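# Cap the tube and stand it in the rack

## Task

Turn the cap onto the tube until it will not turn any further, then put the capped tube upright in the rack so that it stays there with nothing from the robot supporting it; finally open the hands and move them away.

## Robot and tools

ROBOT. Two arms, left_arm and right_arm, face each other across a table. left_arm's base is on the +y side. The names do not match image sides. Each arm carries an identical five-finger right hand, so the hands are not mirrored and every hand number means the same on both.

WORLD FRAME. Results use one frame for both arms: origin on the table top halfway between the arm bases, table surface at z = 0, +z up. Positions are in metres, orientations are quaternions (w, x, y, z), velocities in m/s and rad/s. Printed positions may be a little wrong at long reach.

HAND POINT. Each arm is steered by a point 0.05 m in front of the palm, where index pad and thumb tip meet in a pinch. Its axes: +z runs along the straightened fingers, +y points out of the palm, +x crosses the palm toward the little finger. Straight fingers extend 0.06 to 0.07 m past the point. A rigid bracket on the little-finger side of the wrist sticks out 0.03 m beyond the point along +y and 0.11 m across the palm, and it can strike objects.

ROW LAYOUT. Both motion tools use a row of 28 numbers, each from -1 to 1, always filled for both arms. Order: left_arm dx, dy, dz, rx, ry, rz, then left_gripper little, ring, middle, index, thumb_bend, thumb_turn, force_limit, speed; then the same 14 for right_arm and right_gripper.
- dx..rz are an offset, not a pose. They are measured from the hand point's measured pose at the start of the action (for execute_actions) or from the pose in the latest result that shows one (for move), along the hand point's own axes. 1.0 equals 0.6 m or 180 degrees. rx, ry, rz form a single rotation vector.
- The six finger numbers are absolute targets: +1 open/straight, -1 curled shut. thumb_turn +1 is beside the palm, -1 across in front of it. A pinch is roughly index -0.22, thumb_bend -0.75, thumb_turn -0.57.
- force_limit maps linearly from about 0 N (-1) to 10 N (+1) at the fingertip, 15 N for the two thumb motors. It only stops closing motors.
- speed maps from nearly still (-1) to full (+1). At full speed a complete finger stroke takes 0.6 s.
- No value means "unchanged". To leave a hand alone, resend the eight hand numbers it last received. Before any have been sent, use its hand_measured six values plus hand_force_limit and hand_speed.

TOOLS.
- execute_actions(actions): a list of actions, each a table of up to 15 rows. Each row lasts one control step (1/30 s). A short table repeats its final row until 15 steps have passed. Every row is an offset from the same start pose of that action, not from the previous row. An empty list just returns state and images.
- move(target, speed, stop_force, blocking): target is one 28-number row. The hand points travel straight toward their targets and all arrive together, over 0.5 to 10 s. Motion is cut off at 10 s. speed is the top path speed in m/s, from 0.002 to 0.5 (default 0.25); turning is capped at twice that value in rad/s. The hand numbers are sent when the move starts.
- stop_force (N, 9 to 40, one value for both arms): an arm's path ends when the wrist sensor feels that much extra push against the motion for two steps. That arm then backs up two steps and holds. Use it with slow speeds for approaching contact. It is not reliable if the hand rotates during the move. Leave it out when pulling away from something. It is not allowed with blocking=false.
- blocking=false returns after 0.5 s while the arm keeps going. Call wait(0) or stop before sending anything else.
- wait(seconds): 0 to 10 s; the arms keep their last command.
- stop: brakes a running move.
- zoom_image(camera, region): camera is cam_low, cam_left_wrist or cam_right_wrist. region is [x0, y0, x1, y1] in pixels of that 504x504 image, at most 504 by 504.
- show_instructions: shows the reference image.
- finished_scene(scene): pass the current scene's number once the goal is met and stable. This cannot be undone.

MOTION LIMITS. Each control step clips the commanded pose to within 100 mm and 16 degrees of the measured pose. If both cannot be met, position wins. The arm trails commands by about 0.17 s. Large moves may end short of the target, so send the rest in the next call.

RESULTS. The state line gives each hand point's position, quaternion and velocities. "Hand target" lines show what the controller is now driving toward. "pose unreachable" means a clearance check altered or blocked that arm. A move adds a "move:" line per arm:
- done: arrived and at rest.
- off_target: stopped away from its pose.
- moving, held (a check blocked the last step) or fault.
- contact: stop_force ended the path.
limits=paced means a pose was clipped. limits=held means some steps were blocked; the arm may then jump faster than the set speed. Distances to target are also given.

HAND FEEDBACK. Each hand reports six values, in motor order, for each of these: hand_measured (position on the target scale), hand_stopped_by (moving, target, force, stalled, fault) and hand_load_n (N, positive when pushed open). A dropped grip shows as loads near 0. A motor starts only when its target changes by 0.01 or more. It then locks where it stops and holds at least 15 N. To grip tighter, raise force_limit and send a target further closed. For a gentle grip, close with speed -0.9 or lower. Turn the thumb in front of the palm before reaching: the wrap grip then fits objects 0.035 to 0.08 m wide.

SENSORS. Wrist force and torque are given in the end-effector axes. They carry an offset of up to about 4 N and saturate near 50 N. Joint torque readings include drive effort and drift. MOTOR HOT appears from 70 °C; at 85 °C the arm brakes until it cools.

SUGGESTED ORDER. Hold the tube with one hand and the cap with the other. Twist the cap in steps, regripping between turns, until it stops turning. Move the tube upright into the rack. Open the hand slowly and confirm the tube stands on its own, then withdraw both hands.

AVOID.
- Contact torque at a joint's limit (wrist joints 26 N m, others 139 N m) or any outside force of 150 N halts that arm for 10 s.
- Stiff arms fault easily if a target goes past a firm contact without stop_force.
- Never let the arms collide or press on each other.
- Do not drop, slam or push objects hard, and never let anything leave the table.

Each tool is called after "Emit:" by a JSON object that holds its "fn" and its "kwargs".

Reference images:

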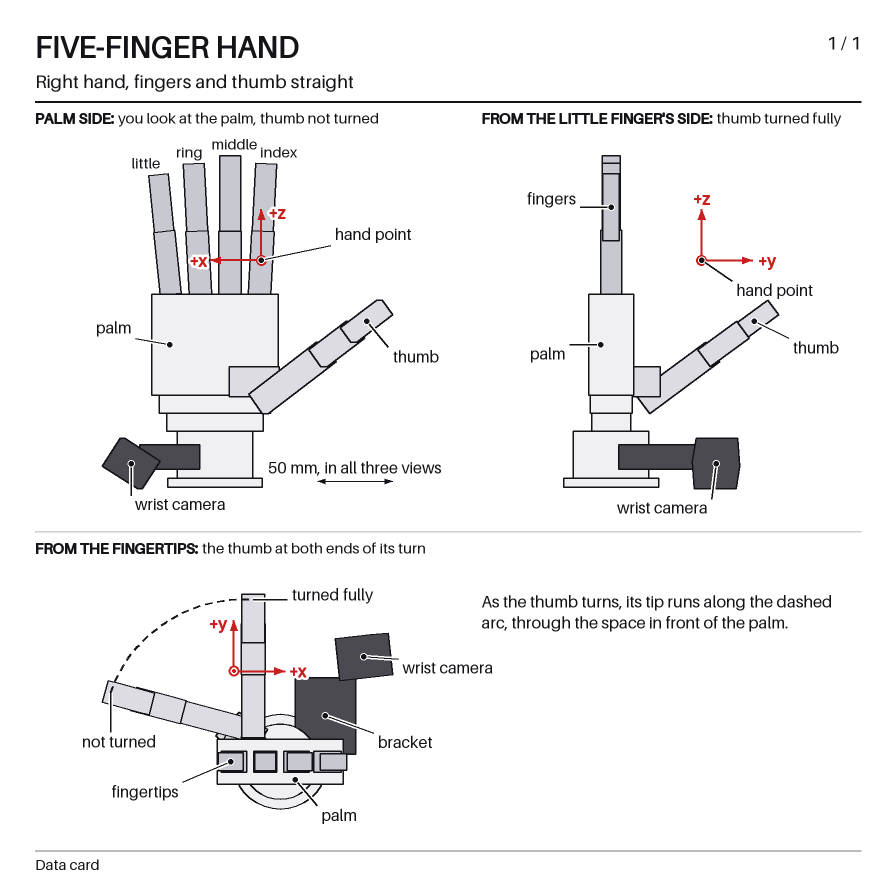

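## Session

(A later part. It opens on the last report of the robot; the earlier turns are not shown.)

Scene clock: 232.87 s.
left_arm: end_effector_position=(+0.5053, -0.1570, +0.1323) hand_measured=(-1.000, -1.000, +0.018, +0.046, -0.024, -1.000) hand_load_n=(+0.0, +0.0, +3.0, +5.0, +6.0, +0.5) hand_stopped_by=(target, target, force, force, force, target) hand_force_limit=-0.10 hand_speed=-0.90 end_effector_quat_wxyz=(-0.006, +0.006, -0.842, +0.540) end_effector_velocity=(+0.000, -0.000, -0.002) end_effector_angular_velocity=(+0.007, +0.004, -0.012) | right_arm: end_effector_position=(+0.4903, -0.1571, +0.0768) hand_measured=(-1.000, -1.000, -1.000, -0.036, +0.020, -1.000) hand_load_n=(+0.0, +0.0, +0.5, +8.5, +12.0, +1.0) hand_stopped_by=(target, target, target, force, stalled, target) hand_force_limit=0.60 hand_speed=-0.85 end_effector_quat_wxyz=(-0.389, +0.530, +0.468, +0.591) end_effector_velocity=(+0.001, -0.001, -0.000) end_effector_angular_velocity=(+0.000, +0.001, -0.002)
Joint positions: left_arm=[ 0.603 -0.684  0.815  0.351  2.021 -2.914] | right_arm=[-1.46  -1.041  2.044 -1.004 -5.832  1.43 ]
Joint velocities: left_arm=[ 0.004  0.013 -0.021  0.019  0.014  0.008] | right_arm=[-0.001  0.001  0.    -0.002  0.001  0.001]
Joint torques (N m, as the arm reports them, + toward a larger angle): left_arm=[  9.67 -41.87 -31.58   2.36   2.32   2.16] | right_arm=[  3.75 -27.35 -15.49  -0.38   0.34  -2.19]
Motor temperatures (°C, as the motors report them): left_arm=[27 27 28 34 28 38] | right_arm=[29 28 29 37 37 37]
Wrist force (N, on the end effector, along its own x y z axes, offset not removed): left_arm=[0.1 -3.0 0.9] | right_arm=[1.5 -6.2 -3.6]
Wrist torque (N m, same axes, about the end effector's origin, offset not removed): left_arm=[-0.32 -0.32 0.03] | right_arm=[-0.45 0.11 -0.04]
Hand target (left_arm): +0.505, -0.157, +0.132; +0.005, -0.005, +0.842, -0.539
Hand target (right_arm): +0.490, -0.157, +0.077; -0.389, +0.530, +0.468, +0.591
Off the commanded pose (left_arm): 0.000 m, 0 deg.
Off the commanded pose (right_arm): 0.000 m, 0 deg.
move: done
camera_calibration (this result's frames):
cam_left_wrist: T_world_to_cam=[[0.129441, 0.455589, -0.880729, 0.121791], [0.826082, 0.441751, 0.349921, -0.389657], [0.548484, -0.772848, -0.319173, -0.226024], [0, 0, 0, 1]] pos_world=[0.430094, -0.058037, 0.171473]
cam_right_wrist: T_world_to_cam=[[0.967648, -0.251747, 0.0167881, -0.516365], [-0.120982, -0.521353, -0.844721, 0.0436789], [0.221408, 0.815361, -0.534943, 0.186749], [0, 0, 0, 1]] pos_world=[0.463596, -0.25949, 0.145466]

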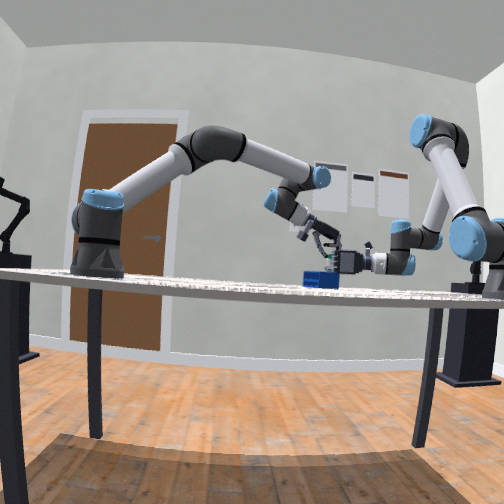

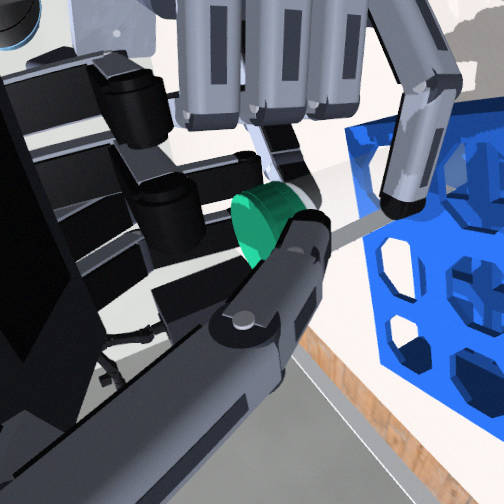

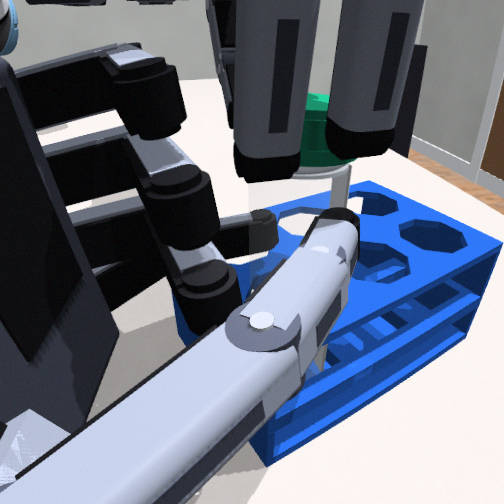

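Emit:
{"fn": "move", "kwargs": {"target": [0.0043,0.0014,-0.0068,0,-0.252,-0.117,-1,-1,0.1,0.11,0.07,-1,-0.75,0.5,0,0,0,0,0,0,-1,-1,-1,-0.35,0,-1,0.6,-0.85], "speed": 0.3}}

Emit:
{"fn": "execute_actions", "kwargs": {"actions": [[[0,0,0,0,0,0,-1,-1,-0.3,-0.3,-0.3,-1,-0.7,-0.9,0,0,0,0,0,0,-1,-1,-1,-0.35,0,-1,0.6,-0.85]],[[0,0,0,0,0,0,-1,-1,-0.3,-0.3,-0.3,-1,-0.7,-0.9,0,0,0,0,0,0,-1,-1,-1,-0.35,0,-1,0.6,-0.85]],[[0,0,0,0,0,0,-1,-1,-0.3,-0.3,-0.35,-1,-0.1,-0.9,0,0,0,0,0,0,-1,-1,-1,-0.35,0,-1,0.6,-0.85]],[[0,0.001,0.0005,0,0,0,-1,-1,-0.3,-0.3,-0.35,-1,-0.1,-0.9,0,0,0,0,0,0,-1,-1,-1,-0.35,0,-1,0.6,-0.85]]]}}

Emit:
{"fn": "move", "kwargs": {"target": [0.0025,-0.002,0.0073,0,0.252,0.117,-1,-1,-0.3,-0.3,-0.35,-1,-0.1,-0.9,0,0,0,0,0,0,-1,-1,-1,-0.35,0,-1,0.6,-0.85], "speed": 0.2}}

Scene clock: 235.47 s.
left_arm: end_effector_position=(+0.5026, -0.1532, +0.1329) hand_measured=(-1.000, -1.000, +0.100, +0.110, +0.070, -1.000) hand_load_n=(+0.0, +0.0, +0.0, +0.0, +0.0, +0.0) hand_stopped_by=(target, target, target, target, target, target) hand_force_limit=-0.75 hand_speed=0.50 end_effector_quat_wxyz=(-0.231, +0.362, -0.760, +0.489) end_effector_velocity=(-0.000, -0.000, -0.001) end_effector_angular_velocity=(+0.005, +0.004, +0.010) | right_arm: end_effector_position=(+0.4903, -0.1571, +0.0768) hand_measured=(-1.000, -1.000, -1.000, -0.036, +0.020, -1.000) hand_load_n=(+0.0, +0.0, +0.5, +8.0, +12.5, +1.0) hand_stopped_by=(target, target, target, force, stalled, target) hand_force_limit=0.60 hand_speed=-0.85 end_effector_quat_wxyz=(-0.389, +0.530, +0.468, +0.591) end_effector_velocity=(+0.000, -0.000, -0.000) end_effector_angular_velocity=(-0.000, +0.000, -0.002)
Joint positions: left_arm=[ 0.35  -0.681  0.813  0.381  1.011 -3.435] | right_arm=[-1.46  -1.041  2.044 -1.004 -5.832  1.43 ]
Joint velocities: left_arm=[-0.002  0.011 -0.021  0.021 -0.009 -0.01 ] | right_arm=[-0.     0.    -0.     0.     0.001  0.   ]
Joint torques (N m, as the arm reports them, + toward a larger angle): left_arm=[-10.64 -46.29 -31.48   1.7   -1.88  -2.72] | right_arm=[  4.17 -26.39 -16.03  -0.43   0.36  -2.25]
Motor temperatures (°C, as the motors report them): left_arm=[27 27 28 34 28 38] | right_arm=[29 28 29 37 37 37]
Wrist force (N, on the end effector, along its own x y z axes, offset not removed): left_arm=[0.9 -0.9 0.9] | right_arm=[3.4 -2.8 -3.2]
Wrist torque (N m, same axes, about the end effector's origin, offset not removed): left_arm=[-0.41 -0.32 -0.02] | right_arm=[-0.06 -0.11 0.10]
Hand target (left_arm): +0.503, -0.153, +0.133; +0.231, -0.362, +0.760, -0.488
Hand target (right_arm): +0.490, -0.157, +0.077; -0.389, +0.530, +0.468, +0.591
Off the commanded pose (left_arm): 0.000 m, 0 deg.
Off the commanded pose (right_arm): 0.000 m, 0 deg.
move: done
camera_calibration (this result's frames):
cam_left_wrist: T_world_to_cam=[[-0.267153, 0.387188, -0.882448, 0.31004], [0.1941, 0.918583, 0.344281, 0.00217953], [0.943904, -0.0793075, -0.320556, -0.313706], [0, 0, 0, 1]] pos_world=[0.378513, -0.146925, 0.172284]
cam_right_wrist: T_world_to_cam=[[0.967647, -0.251747, 0.0167884, -0.516366], [-0.120982, -0.521353, -0.844721, 0.0436789], [0.221409, 0.815361, -0.534943, 0.186749], [0, 0, 0, 1]] pos_world=[0.463596, -0.25949, 0.145466]

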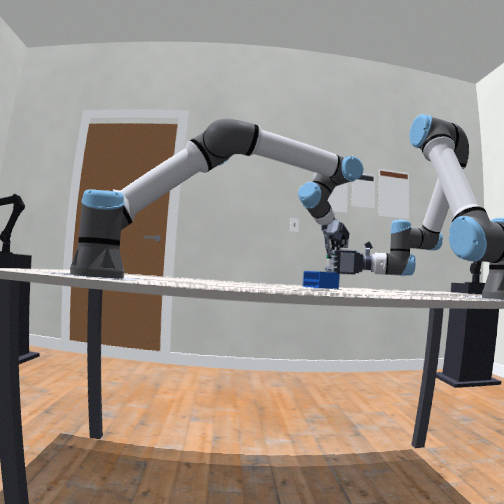

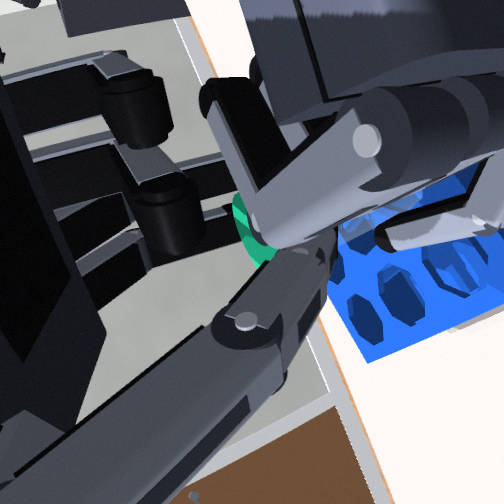

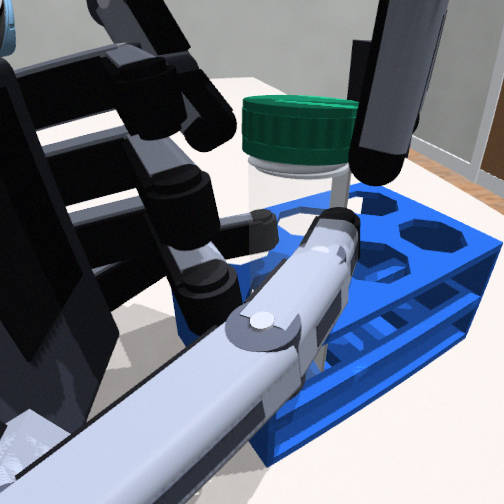

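Scene clock: 237.47 s.
left_arm: end_effector_position=(+0.5026, -0.1533, +0.1323) hand_measured=(-1.000, -1.000, +0.024, +0.050, -0.046, -1.000) hand_load_n=(+0.0, +0.0, +3.5, +4.5, +6.0, +0.5) hand_stopped_by=(target, target, force, force, force, target) hand_force_limit=-0.10 hand_speed=-0.90 end_effector_quat_wxyz=(-0.231, +0.362, -0.760, +0.489) end_effector_velocity=(-0.000, +0.000, +0.001) end_effector_angular_velocity=(-0.001, -0.000, -0.000) | right_arm: end_effector_position=(+0.4903, -0.1571, +0.0768) hand_measured=(-1.000, -1.000, -1.000, -0.036, +0.020, -1.000) hand_load_n=(+0.0, +0.0, +0.5, +8.5, +12.0, +1.0) hand_stopped_by=(target, target, target, force, stalled, target) hand_force_limit=0.60 hand_speed=-0.85 end_effector_quat_wxyz=(-0.389, +0.530, +0.468, +0.591) end_effector_velocity=(-0.000, +0.000, +0.000) end_effector_angular_velocity=(+0.000, -0.001, +0.001)
Joint positions: left_arm=[ 0.35  -0.681  0.814  0.379  1.011 -3.435] | right_arm=[-1.46  -1.041  2.044 -1.004 -5.832  1.43 ]
Joint velocities: left_arm=[ 0.    -0.001  0.     0.     0.    -0.   ] | right_arm=[ 0.    -0.001  0.    -0.001 -0.    -0.   ]
Joint torques (N m, as the arm reports them, + toward a larger angle): left_arm=[ -1.48 -40.    -7.79  -1.04   0.74   1.48] | right_arm=[  4.36 -26.58 -15.86  -0.53   0.3   -2.29]
Motor temperatures (°C, as the motors report them): left_arm=[27 27 28 34 28 38] | right_arm=[29 28 29 37 37 37]
Wrist force (N, on the end effector, along its own x y z axes, offset not removed): left_arm=[0.9 -6.2 2.7] | right_arm=[-2.3 -2.3 3.6]
Wrist torque (N m, same axes, about the end effector's origin, offset not removed): left_arm=[-0.59 -0.34 -0.07] | right_arm=[-0.33 0.50 0.25]
Hand target (left_arm): +0.503, -0.153, +0.132; +0.231, -0.362, +0.760, -0.489
Hand target (right_arm): +0.490, -0.157, +0.077; -0.389, +0.530, +0.468, +0.591
Off the commanded pose (left_arm): 0.000 m, 0 deg.
Off the commanded pose (right_arm): 0.000 m, 0 deg.
camera_calibration (this result's frames):
cam_left_wrist: T_world_to_cam=[[-0.267159, 0.387034, -0.882514, 0.309511], [0.194117, 0.918642, 0.344114, 0.00249101], [0.943899, -0.0793781, -0.320553, -0.313886], [0, 0, 0, 1]] pos_world=[0.378482, -0.146995, 0.171674]
cam_right_wrist: T_world_to_cam=[[0.967648, -0.251747, 0.0167887, -0.516366], [-0.120981, -0.521353, -0.844721, 0.0436788], [0.221409, 0.815361, -0.534943, 0.186749], [0, 0, 0, 1]] pos_world=[0.463596, -0.25949, 0.145466]

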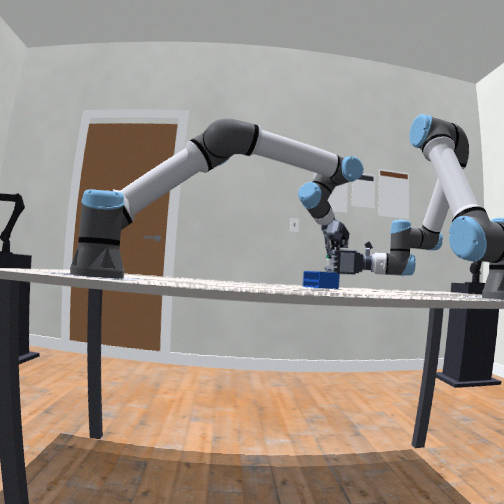

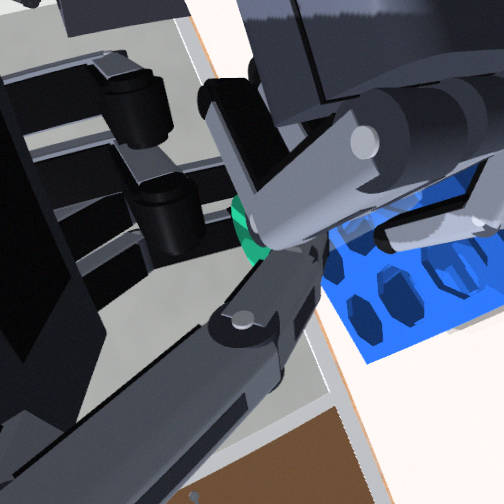

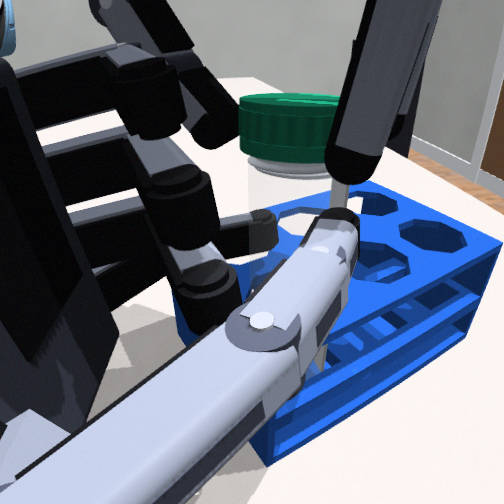

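Scene clock: 240.13 s.
left_arm: end_effector_position=(+0.5051, -0.1569, +0.1319) hand_measured=(-1.000, -1.000, +0.024, +0.050, -0.046, -1.000) hand_load_n=(+0.0, +0.0, +3.5, +3.5, +5.5, +0.5) hand_stopped_by=(target, target, force, force, force, target) hand_force_limit=-0.10 hand_speed=-0.90 end_effector_quat_wxyz=(-0.006, +0.006, -0.842, +0.540) end_effector_velocity=(-0.001, -0.001, +0.001) end_effector_angular_velocity=(+0.004, +0.001, -0.015) | right_arm: end_effector_position=(+0.4903, -0.1571, +0.0768) hand_measured=(-1.000, -1.000, -1.000, -0.036, +0.020, -1.000) hand_load_n=(+0.0, +0.0, +0.5, +9.0, +12.0, +1.5) hand_stopped_by=(target, target, target, force, stalled, target) hand_force_limit=0.60 hand_speed=-0.85 end_effector_quat_wxyz=(-0.389, +0.530, +0.468, +0.591) end_effector_velocity=(-0.000, +0.000, -0.000) end_effector_angular_velocity=(-0.000, +0.001, +0.001)
Joint positions: left_arm=[ 0.603 -0.686  0.82   0.347  2.02  -2.915] | right_arm=[-1.46  -1.041  2.044 -1.004 -5.832  1.43 ]
Joint velocities: left_arm=[ 0.002  0.01  -0.021  0.019  0.015  0.009] | right_arm=[ 0.    -0.    -0.     0.001 -0.001  0.   ]
Joint torques (N m, as the arm reports them, + toward a larger angle): left_arm=[ 10.12 -40.86 -29.05   2.33   1.75   2.39] | right_arm=[  3.75 -27.38 -15.43  -0.52   0.26  -2.28]
Motor temperatures (°C, as the motors report them): left_arm=[27 27 28 34 28 38] | right_arm=[29 28 29 37 37 37]
Wrist force (N, on the end effector, along its own x y z axes, offset not removed): left_arm=[1.6 -3.7 -0.2] | right_arm=[-5.0 1.4 -3.0]
Wrist torque (N m, same axes, about the end effector's origin, offset not removed): left_arm=[-0.38 -0.50 0.04] | right_arm=[0.66 0.72 0.04]
Hand target (left_arm): +0.505, -0.157, +0.132; +0.005, -0.005, +0.842, -0.540
Hand target (right_arm): +0.490, -0.157, +0.077; -0.389, +0.530, +0.468, +0.591
Off the commanded pose (left_arm): 0.001 m, 0 deg.
Off the commanded pose (right_arm): 0.000 m, 0 deg.
move: done
camera_calibration (this result's frames):
cam_left_wrist: T_world_to_cam=[[0.129843, 0.454561, -0.881201, 0.121151], [0.825733, 0.442426, 0.349892, -0.389093], [0.548913, -0.773068, -0.3179, -0.226428], [0, 0, 0, 1]] pos_world=[0.429845, -0.0579706, 0.170918]
cam_right_wrist: T_world_to_cam=[[0.967648, -0.251747, 0.0167884, -0.516365], [-0.120982, -0.521353, -0.844721, 0.0436789], [0.221409, 0.815361, -0.534943, 0.186749], [0, 0, 0, 1]] pos_world=[0.463596, -0.259489, 0.145466]

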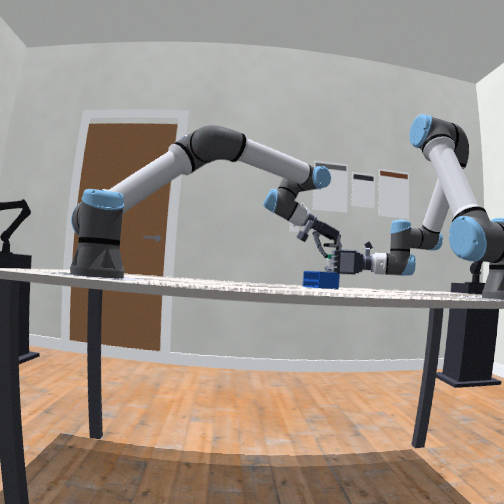

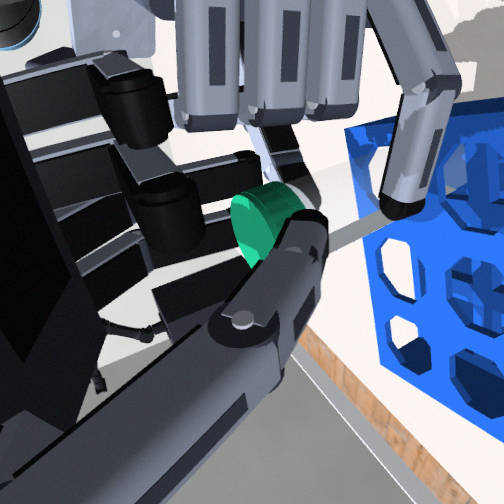

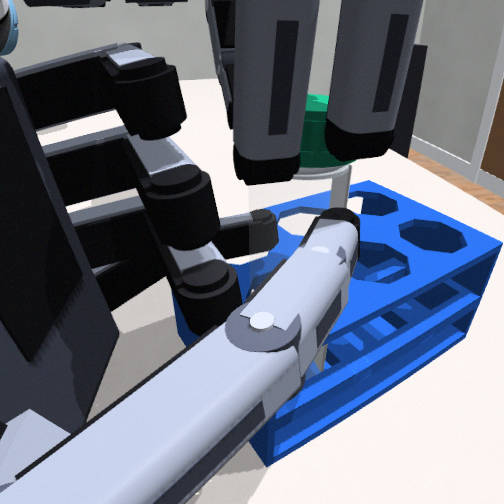

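Emit:
{"fn": "move", "kwargs": {"target": [0.0018,0.001,-0.007,0,-0.252,-0.117,-1,-1,0.1,0.11,0.05,-1,-0.75,0.5,0,0,0,0,0,0,-1,-1,-1,-0.35,0,-1,0.6,-0.85], "speed": 0.3}}

Emit:
{"fn": "execute_actions", "kwargs": {"actions": [[[0,0,0,0,0,0,-1,-1,-0.3,-0.3,-0.3,-1,-0.7,-0.9,0,0,0,0,0,0,-1,-1,-1,-0.35,0,-1,0.6,-0.85]],[[0,0,0,0,0,0,-1,-1,-0.3,-0.3,-0.3,-1,-0.7,-0.9,0,0,0,0,0,0,-1,-1,-1,-0.35,0,-1,0.6,-0.85]],[[0,0,0,0,0,0,-1,-1,-0.3,-0.3,-0.35,-1,-0.1,-0.9,0,0,0,0,0,0,-1,-1,-1,-0.35,0,-1,0.6,-0.85]],[[0,0.001,0.0005,0,0,0,-1,-1,-0.3,-0.3,-0.35,-1,-0.1,-0.9,0,0,0,0,0,0,-1,-1,-1,-0.35,0,-1,0.6,-0.85]]]}}

Emit:
{"fn": "move", "kwargs": {"target": [0.0025,-0.002,0.0073,0,0.252,0.117,-1,-1,-0.3,-0.3,-0.35,-1,-0.1,-0.9,0,0,0,0,0,0,-1,-1,-1,-0.35,0,-1,0.6,-0.85], "speed": 0.2}}

Emit:
{"fn": "move", "kwargs": {"target": [0.004,0.001,-0.0068,0,-0.252,-0.117,-1,-1,0.1,0.11,0.05,-1,-0.75,0.5,0,0,0,0,0,0,-1,-1,-1,-0.35,0,-1,0.6,-0.85], "speed": 0.3}}

Scene clock: 242.53 s.
left_arm: end_effector_position=(+0.5039, -0.1532, +0.1328) hand_measured=(-1.000, -1.000, +0.100, +0.110, +0.050, -1.000) hand_load_n=(+0.0, +0.0, +0.0, +0.0, +0.0, +0.0) hand_stopped_by=(target, target, target, target, target, target) hand_force_limit=-0.75 hand_speed=0.50 end_effector_quat_wxyz=(-0.231, +0.362, -0.759, +0.489) end_effector_velocity=(+0.000, -0.000, -0.002) end_effector_angular_velocity=(+0.007, +0.004, +0.010) | right_arm: end_effector_position=(+0.4903, -0.1571, +0.0768) hand_measured=(-1.000, -1.000, -1.000, -0.036, +0.020, -1.000) hand_load_n=(+0.0, +0.0, +0.5, +8.0, +13.0, +1.0) hand_stopped_by=(target, target, target, force, stalled, target) hand_force_limit=0.60 hand_speed=-0.85 end_effector_quat_wxyz=(-0.389, +0.530, +0.468, +0.591) end_effector_velocity=(-0.000, +0.000, -0.000) end_effector_angular_velocity=(-0.001, -0.002, +0.000)
Joint positions: left_arm=[ 0.352 -0.681  0.813  0.379  1.013 -3.433] | right_arm=[-1.46  -1.041  2.044 -1.004 -5.832  1.43 ]
Joint velocities: left_arm=[-0.002  0.013 -0.02   0.021 -0.009 -0.009] | right_arm=[ 0.001  0.001 -0.     0.     0.001 -0.003]
Joint torques (N m, as the arm reports them, + toward a larger angle): left_arm=[ -9.51 -43.63 -32.35   1.89  -2.19  -3.11] | right_arm=[  4.12 -27.35 -16.31  -0.47   0.33  -2.4 ]
Motor temperatures (°C, as the motors report them): left_arm=[27 27 28 34 28 38] | right_arm=[29 28 29 37 37 37]
Wrist force (N, on the end effector, along its own x y z axes, offset not removed): left_arm=[1.6 -1.2 2.0] | right_arm=[3.0 2.7 -4.4]
Wrist torque (N m, same axes, about the end effector's origin, offset not removed): left_arm=[-0.51 -0.52 -0.01] | right_arm=[1.01 0.13 0.23]
Hand target (left_arm): +0.504, -0.153, +0.133; +0.231, -0.362, +0.759, -0.489
Hand target (right_arm): +0.490, -0.157, +0.077; -0.389, +0.530, +0.468, +0.591
Off the commanded pose (left_arm): 0.000 m, 0 deg.
Off the commanded pose (right_arm): 0.000 m, 0 deg.
move: done
camera_calibration (this result's frames):
cam_left_wrist: T_world_to_cam=[[-0.266721, 0.386038, -0.883082, 0.309943], [0.193605, 0.919059, 0.34329, 0.00235135], [0.944128, -0.0794066, -0.319871, -0.315186], [0, 0, 0, 1]] pos_world=[0.379789, -0.146839, 0.172079]
cam_right_wrist: T_world_to_cam=[[0.967647, -0.251747, 0.0167883, -0.516365], [-0.120982, -0.521353, -0.844721, 0.0436788], [0.221409, 0.815361, -0.534943, 0.186749], [0, 0, 0, 1]] pos_world=[0.463596, -0.25949, 0.145466]

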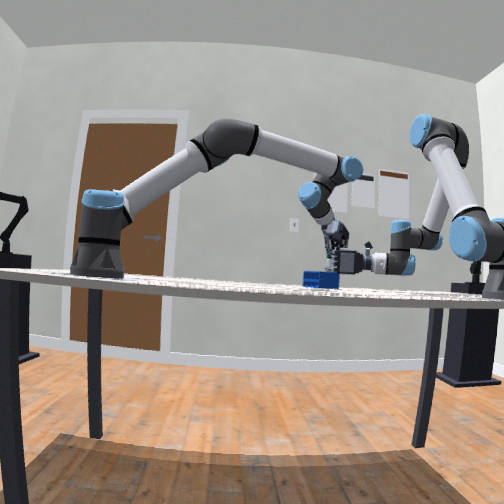

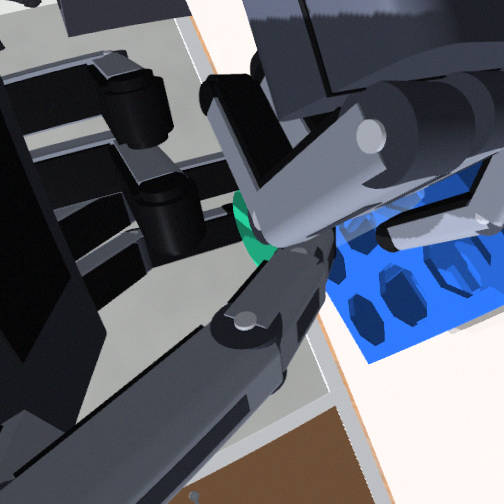

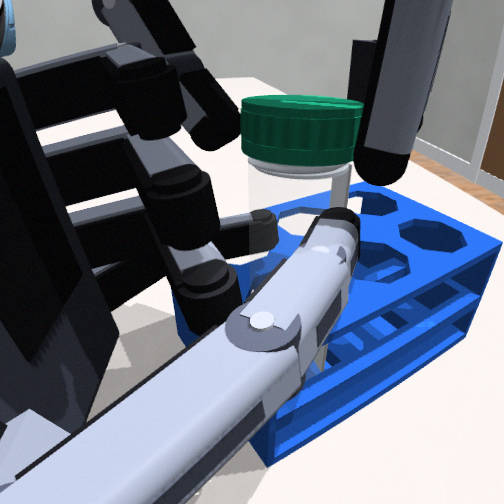

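Scene clock: 244.53 s.
left_arm: end_effector_position=(+0.5039, -0.1532, +0.1322) hand_measured=(-1.000, -1.000, +0.034, +0.056, -0.028, -1.000) hand_load_n=(+0.0, +0.0, +3.0, +5.0, +6.0, +0.5) hand_stopped_by=(target, target, force, force, force, target) hand_force_limit=-0.10 hand_speed=-0.90 end_effector_quat_wxyz=(-0.231, +0.362, -0.759, +0.489) end_effector_velocity=(-0.000, -0.000, -0.001) end_effector_angular_velocity=(+0.002, -0.000, -0.001) | right_arm: end_effector_position=(+0.4903, -0.1571, +0.0768) hand_measured=(-1.000, -1.000, -1.000, -0.036, +0.020, -1.000) hand_load_n=(+0.0, +0.0, +0.5, +8.0, +12.5, +1.5) hand_stopped_by=(target, target, target, force, stalled, target) hand_force_limit=0.60 hand_speed=-0.85 end_effector_quat_wxyz=(-0.389, +0.530, +0.468, +0.591) end_effector_velocity=(-0.000, +0.000, -0.000) end_effector_angular_velocity=(-0.000, -0.000, +0.001)
Joint positions: left_arm=[ 0.352 -0.68   0.814  0.377  1.013 -3.433] | right_arm=[-1.46  -1.041  2.044 -1.004 -5.832  1.43 ]
Joint velocities: left_arm=[-0.     0.001  0.    -0.     0.     0.001] | right_arm=[ 0.    -0.     0.     0.001 -0.    -0.001]
Joint torques (N m, as the arm reports them, + toward a larger angle): left_arm=[ -1.5  -40.55  -9.08  -1.35   1.24   1.63] | right_arm=[  3.57 -26.92 -16.    -0.5    0.28  -2.23]
Motor temperatures (°C, as the motors report them): left_arm=[27 27 28 34 28 38] | right_arm=[29 28 29 37 37 37]
Wrist force (N, on the end effector, along its own x y z axes, offset not removed): left_arm=[1.2 -5.0 -0.9] | right_arm=[-6.1 -4.6 -4.3]
Wrist torque (N m, same axes, about the end effector's origin, offset not removed): left_arm=[-0.34 -0.29 0.03] | right_arm=[-0.28 0.93 -0.33]
Hand target (left_arm): +0.504, -0.153, +0.132; +0.231, -0.362, +0.759, -0.489
Hand target (right_arm): +0.490, -0.157, +0.077; -0.389, +0.530, +0.468, +0.591
Off the commanded pose (left_arm): 0.000 m, 0 deg.
Off the commanded pose (right_arm): 0.000 m, 0 deg.
camera_calibration (this result's frames):
cam_left_wrist: T_world_to_cam=[[-0.26673, 0.385913, -0.883134, 0.309417], [0.193608, 0.919108, 0.343157, 0.00264982], [0.944124, -0.0794519, -0.319869, -0.315362], [0, 0, 0, 1]] pos_world=[0.379759, -0.146899, 0.171472]
cam_right_wrist: T_world_to_cam=[[0.967647, -0.251747, 0.0167881, -0.516365], [-0.120982, -0.521353, -0.844721, 0.043679], [0.221408, 0.815361, -0.534943, 0.186749], [0, 0, 0, 1]] pos_world=[0.463596, -0.25949, 0.145466]

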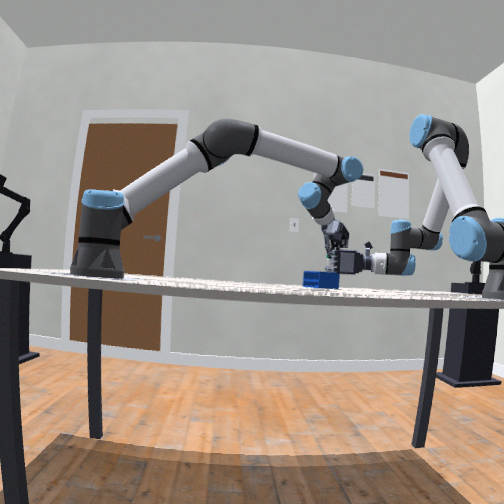

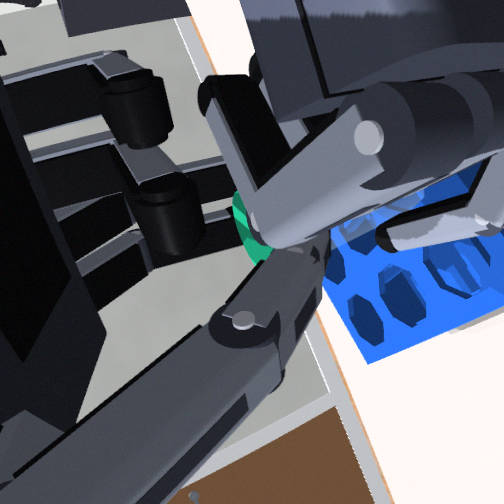

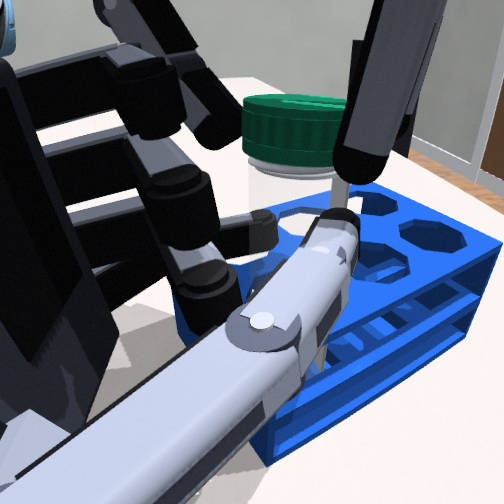

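Scene clock: 247.20 s.
left_arm: end_effector_position=(+0.5064, -0.1568, +0.1318) hand_measured=(-1.000, -1.000, +0.034, +0.056, -0.028, -1.000) hand_load_n=(+0.0, +0.0, +2.5, +4.0, +5.5, -0.5) hand_stopped_by=(target, target, force, force, force, target) hand_force_limit=-0.10 hand_speed=-0.90 end_effector_quat_wxyz=(-0.006, +0.006, -0.841, +0.541) end_effector_velocity=(+0.000, -0.001, -0.001) end_effector_angular_velocity=(+0.005, +0.002, -0.013) | right_arm: end_effector_position=(+0.4903, -0.1571, +0.0768) hand_measured=(-1.000, -1.000, -1.000, -0.036, +0.020, -1.000) hand_load_n=(+0.0, +0.0, +0.5, +8.5, +12.5, +2.0) hand_stopped_by=(target, target, target, force, stalled, target) hand_force_limit=0.60 hand_speed=-0.85 end_effector_quat_wxyz=(-0.389, +0.530, +0.468, +0.591) end_effector_velocity=(+0.000, -0.000, -0.000) end_effector_angular_velocity=(-0.001, -0.002, -0.001)
Joint positions: left_arm=[ 0.604 -0.684  0.818  0.346  2.022 -2.914] | right_arm=[-1.46  -1.041  2.044 -1.004 -5.832  1.43 ]
Joint velocities: left_arm=[ 0.003  0.012 -0.021  0.019  0.014  0.01 ] | right_arm=[-0.001  0.     0.    -0.    -0.    -0.002]
Joint torques (N m, as the arm reports them, + toward a larger angle): left_arm=[ 10.93 -40.66 -31.03   2.38   1.25   2.6 ] | right_arm=[  4.55 -26.68 -16.15  -0.38   0.43  -2.32]
Motor temperatures (°C, as the motors report them): left_arm=[27 27 28 34 28 38] | right_arm=[29 28 29 37 37 37]
Wrist force (N, on the end effector, along its own x y z axes, offset not removed): left_arm=[2.4 -3.9 1.3] | right_arm=[-2.4 3.0 2.3]
Wrist torque (N m, same axes, about the end effector's origin, offset not removed): left_arm=[-0.39 -0.50 0.01] | right_arm=[0.55 -0.03 0.40]
Hand target (left_arm): +0.506, -0.157, +0.132; +0.006, -0.005, +0.841, -0.540
Hand target (right_arm): +0.490, -0.157, +0.077; -0.389, +0.530, +0.468, +0.591
Off the commanded pose (left_arm): 0.001 m, 0 deg.
Off the commanded pose (right_arm): 0.000 m, 0 deg.
move: done
camera_calibration (this result's frames):
cam_left_wrist: T_world_to_cam=[[0.130251, 0.453563, -0.881655, 0.120543], [0.82537, 0.443106, 0.349889, -0.389883], [0.549363, -0.773264, -0.316642, -0.227533], [0, 0, 0, 1]] pos_world=[0.431095, -0.0578578, 0.170647]
cam_right_wrist: T_world_to_cam=[[0.967648, -0.251747, 0.0167882, -0.516365], [-0.120982, -0.521353, -0.844721, 0.0436789], [0.221408, 0.815361, -0.534943, 0.18675], [0, 0, 0, 1]] pos_world=[0.463596, -0.259489, 0.145466]

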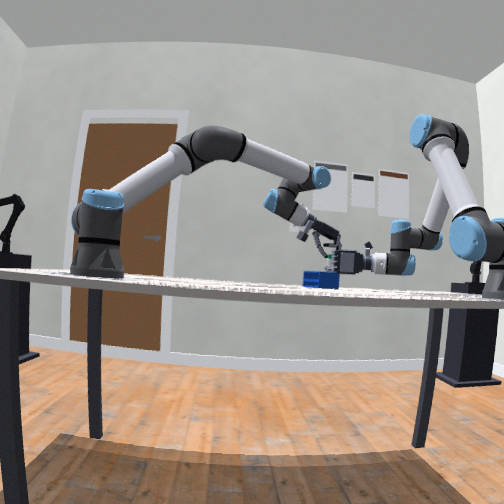

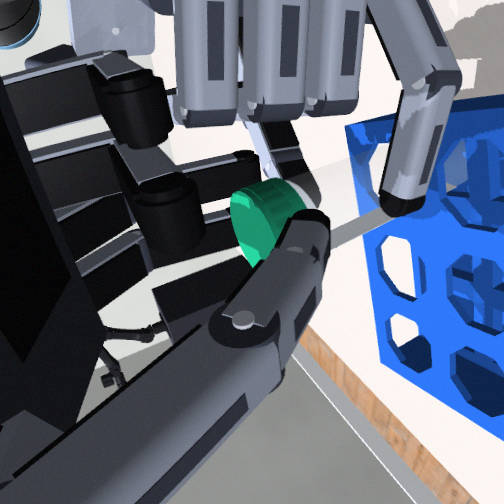

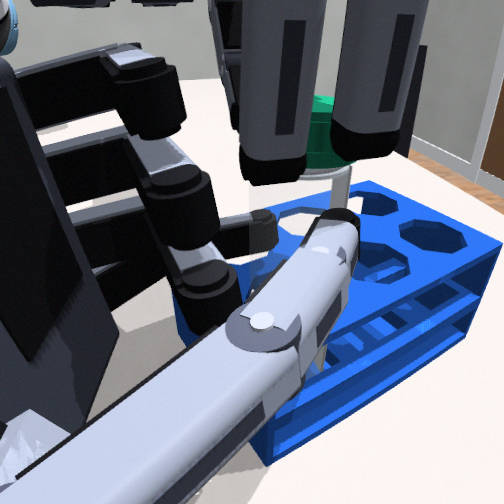

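Scene clock: 249.27 s.
left_arm: end_effector_position=(+0.5039, -0.1532, +0.1326) hand_measured=(-1.000, -1.000, +0.100, +0.110, +0.050, -1.000) hand_load_n=(+0.0, +0.0, +0.0, +0.0, +0.0, +0.0) hand_stopped_by=(target, target, target, target, target, target) hand_force_limit=-0.75 hand_speed=0.50 end_effector_quat_wxyz=(-0.231, +0.362, -0.759, +0.490) end_effector_velocity=(+0.001, -0.000, +0.001) end_effector_angular_velocity=(+0.003, +0.004, +0.011) | right_arm: end_effector_position=(+0.4903, -0.1571, +0.0768) hand_measured=(-1.000, -1.000, -1.000, -0.036, +0.020, -1.000) hand_load_n=(+0.0, +0.0, +0.5, +8.0, +13.0, +1.0) hand_stopped_by=(target, target, target, force, stalled, target) hand_force_limit=0.60 hand_speed=-0.85 end_effector_quat_wxyz=(-0.389, +0.530, +0.468, +0.591) end_effector_velocity=(+0.000, -0.000, +0.000) end_effector_angular_velocity=(+0.000, +0.000, -0.002)
Joint positions: left_arm=[ 0.352 -0.681  0.815  0.376  1.012 -3.433] | right_arm=[-1.46  -1.041  2.044 -1.004 -5.832  1.43 ]
Joint velocities: left_arm=[-0.001  0.009 -0.02   0.02  -0.009 -0.01 ] | right_arm=[-0.    -0.001  0.     0.001  0.002  0.001]
Joint torques (N m, as the arm reports them, + toward a larger angle): left_arm=[-10.95 -44.52 -31.21   1.72  -1.86  -2.59] | right_arm=[  3.54 -27.42 -15.81  -0.27   0.44  -2.27]
Motor temperatures (°C, as the motors report them): left_arm=[27 27 28 34 28 38] | right_arm=[29 28 29 37 37 37]
Wrist force (N, on the end effector, along its own x y z axes, offset not removed): left_arm=[1.9 -0.9 1.2] | right_arm=[-0.1 -1.2 1.2]
Wrist torque (N m, same axes, about the end effector's origin, offset not removed): left_arm=[-0.38 -0.54 0.09] | right_arm=[-0.05 0.69 0.39]
Hand target (left_arm): +0.504, -0.153, +0.133; +0.231, -0.362, +0.759, -0.489
Hand target (right_arm): +0.490, -0.157, +0.077; -0.389, +0.530, +0.468, +0.591
Off the commanded pose (left_arm): 0.000 m, 0 deg.
Off the commanded pose (right_arm): 0.000 m, 0 deg.
move: done
camera_calibration (this result's frames):
cam_left_wrist: T_world_to_cam=[[-0.2663, 0.384908, -0.883702, 0.309503], [0.193091, 0.919527, 0.342325, 0.00290807], [0.944352, -0.0794741, -0.319193, -0.315444], [0, 0, 0, 1]] pos_world=[0.37975, -0.146874, 0.171826]
cam_right_wrist: T_world_to_cam=[[0.967648, -0.251746, 0.0167883, -0.516365], [-0.120981, -0.521353, -0.844721, 0.0436789], [0.221408, 0.815362, -0.534943, 0.18675], [0, 0, 0, 1]] pos_world=[0.463596, -0.259489, 0.145466]

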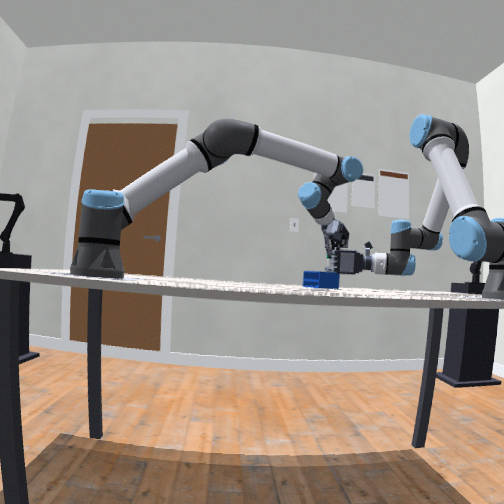

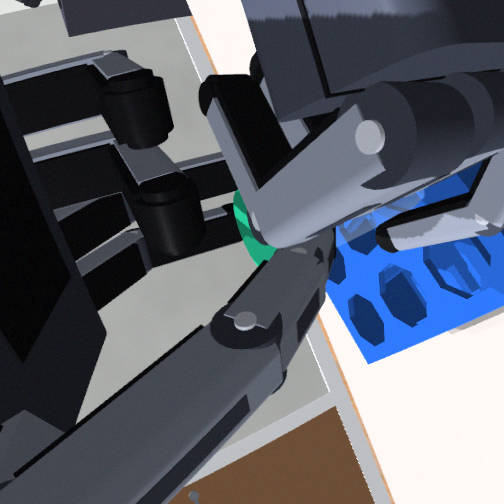

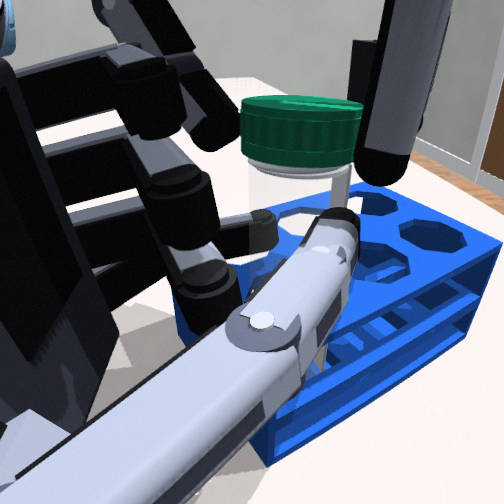

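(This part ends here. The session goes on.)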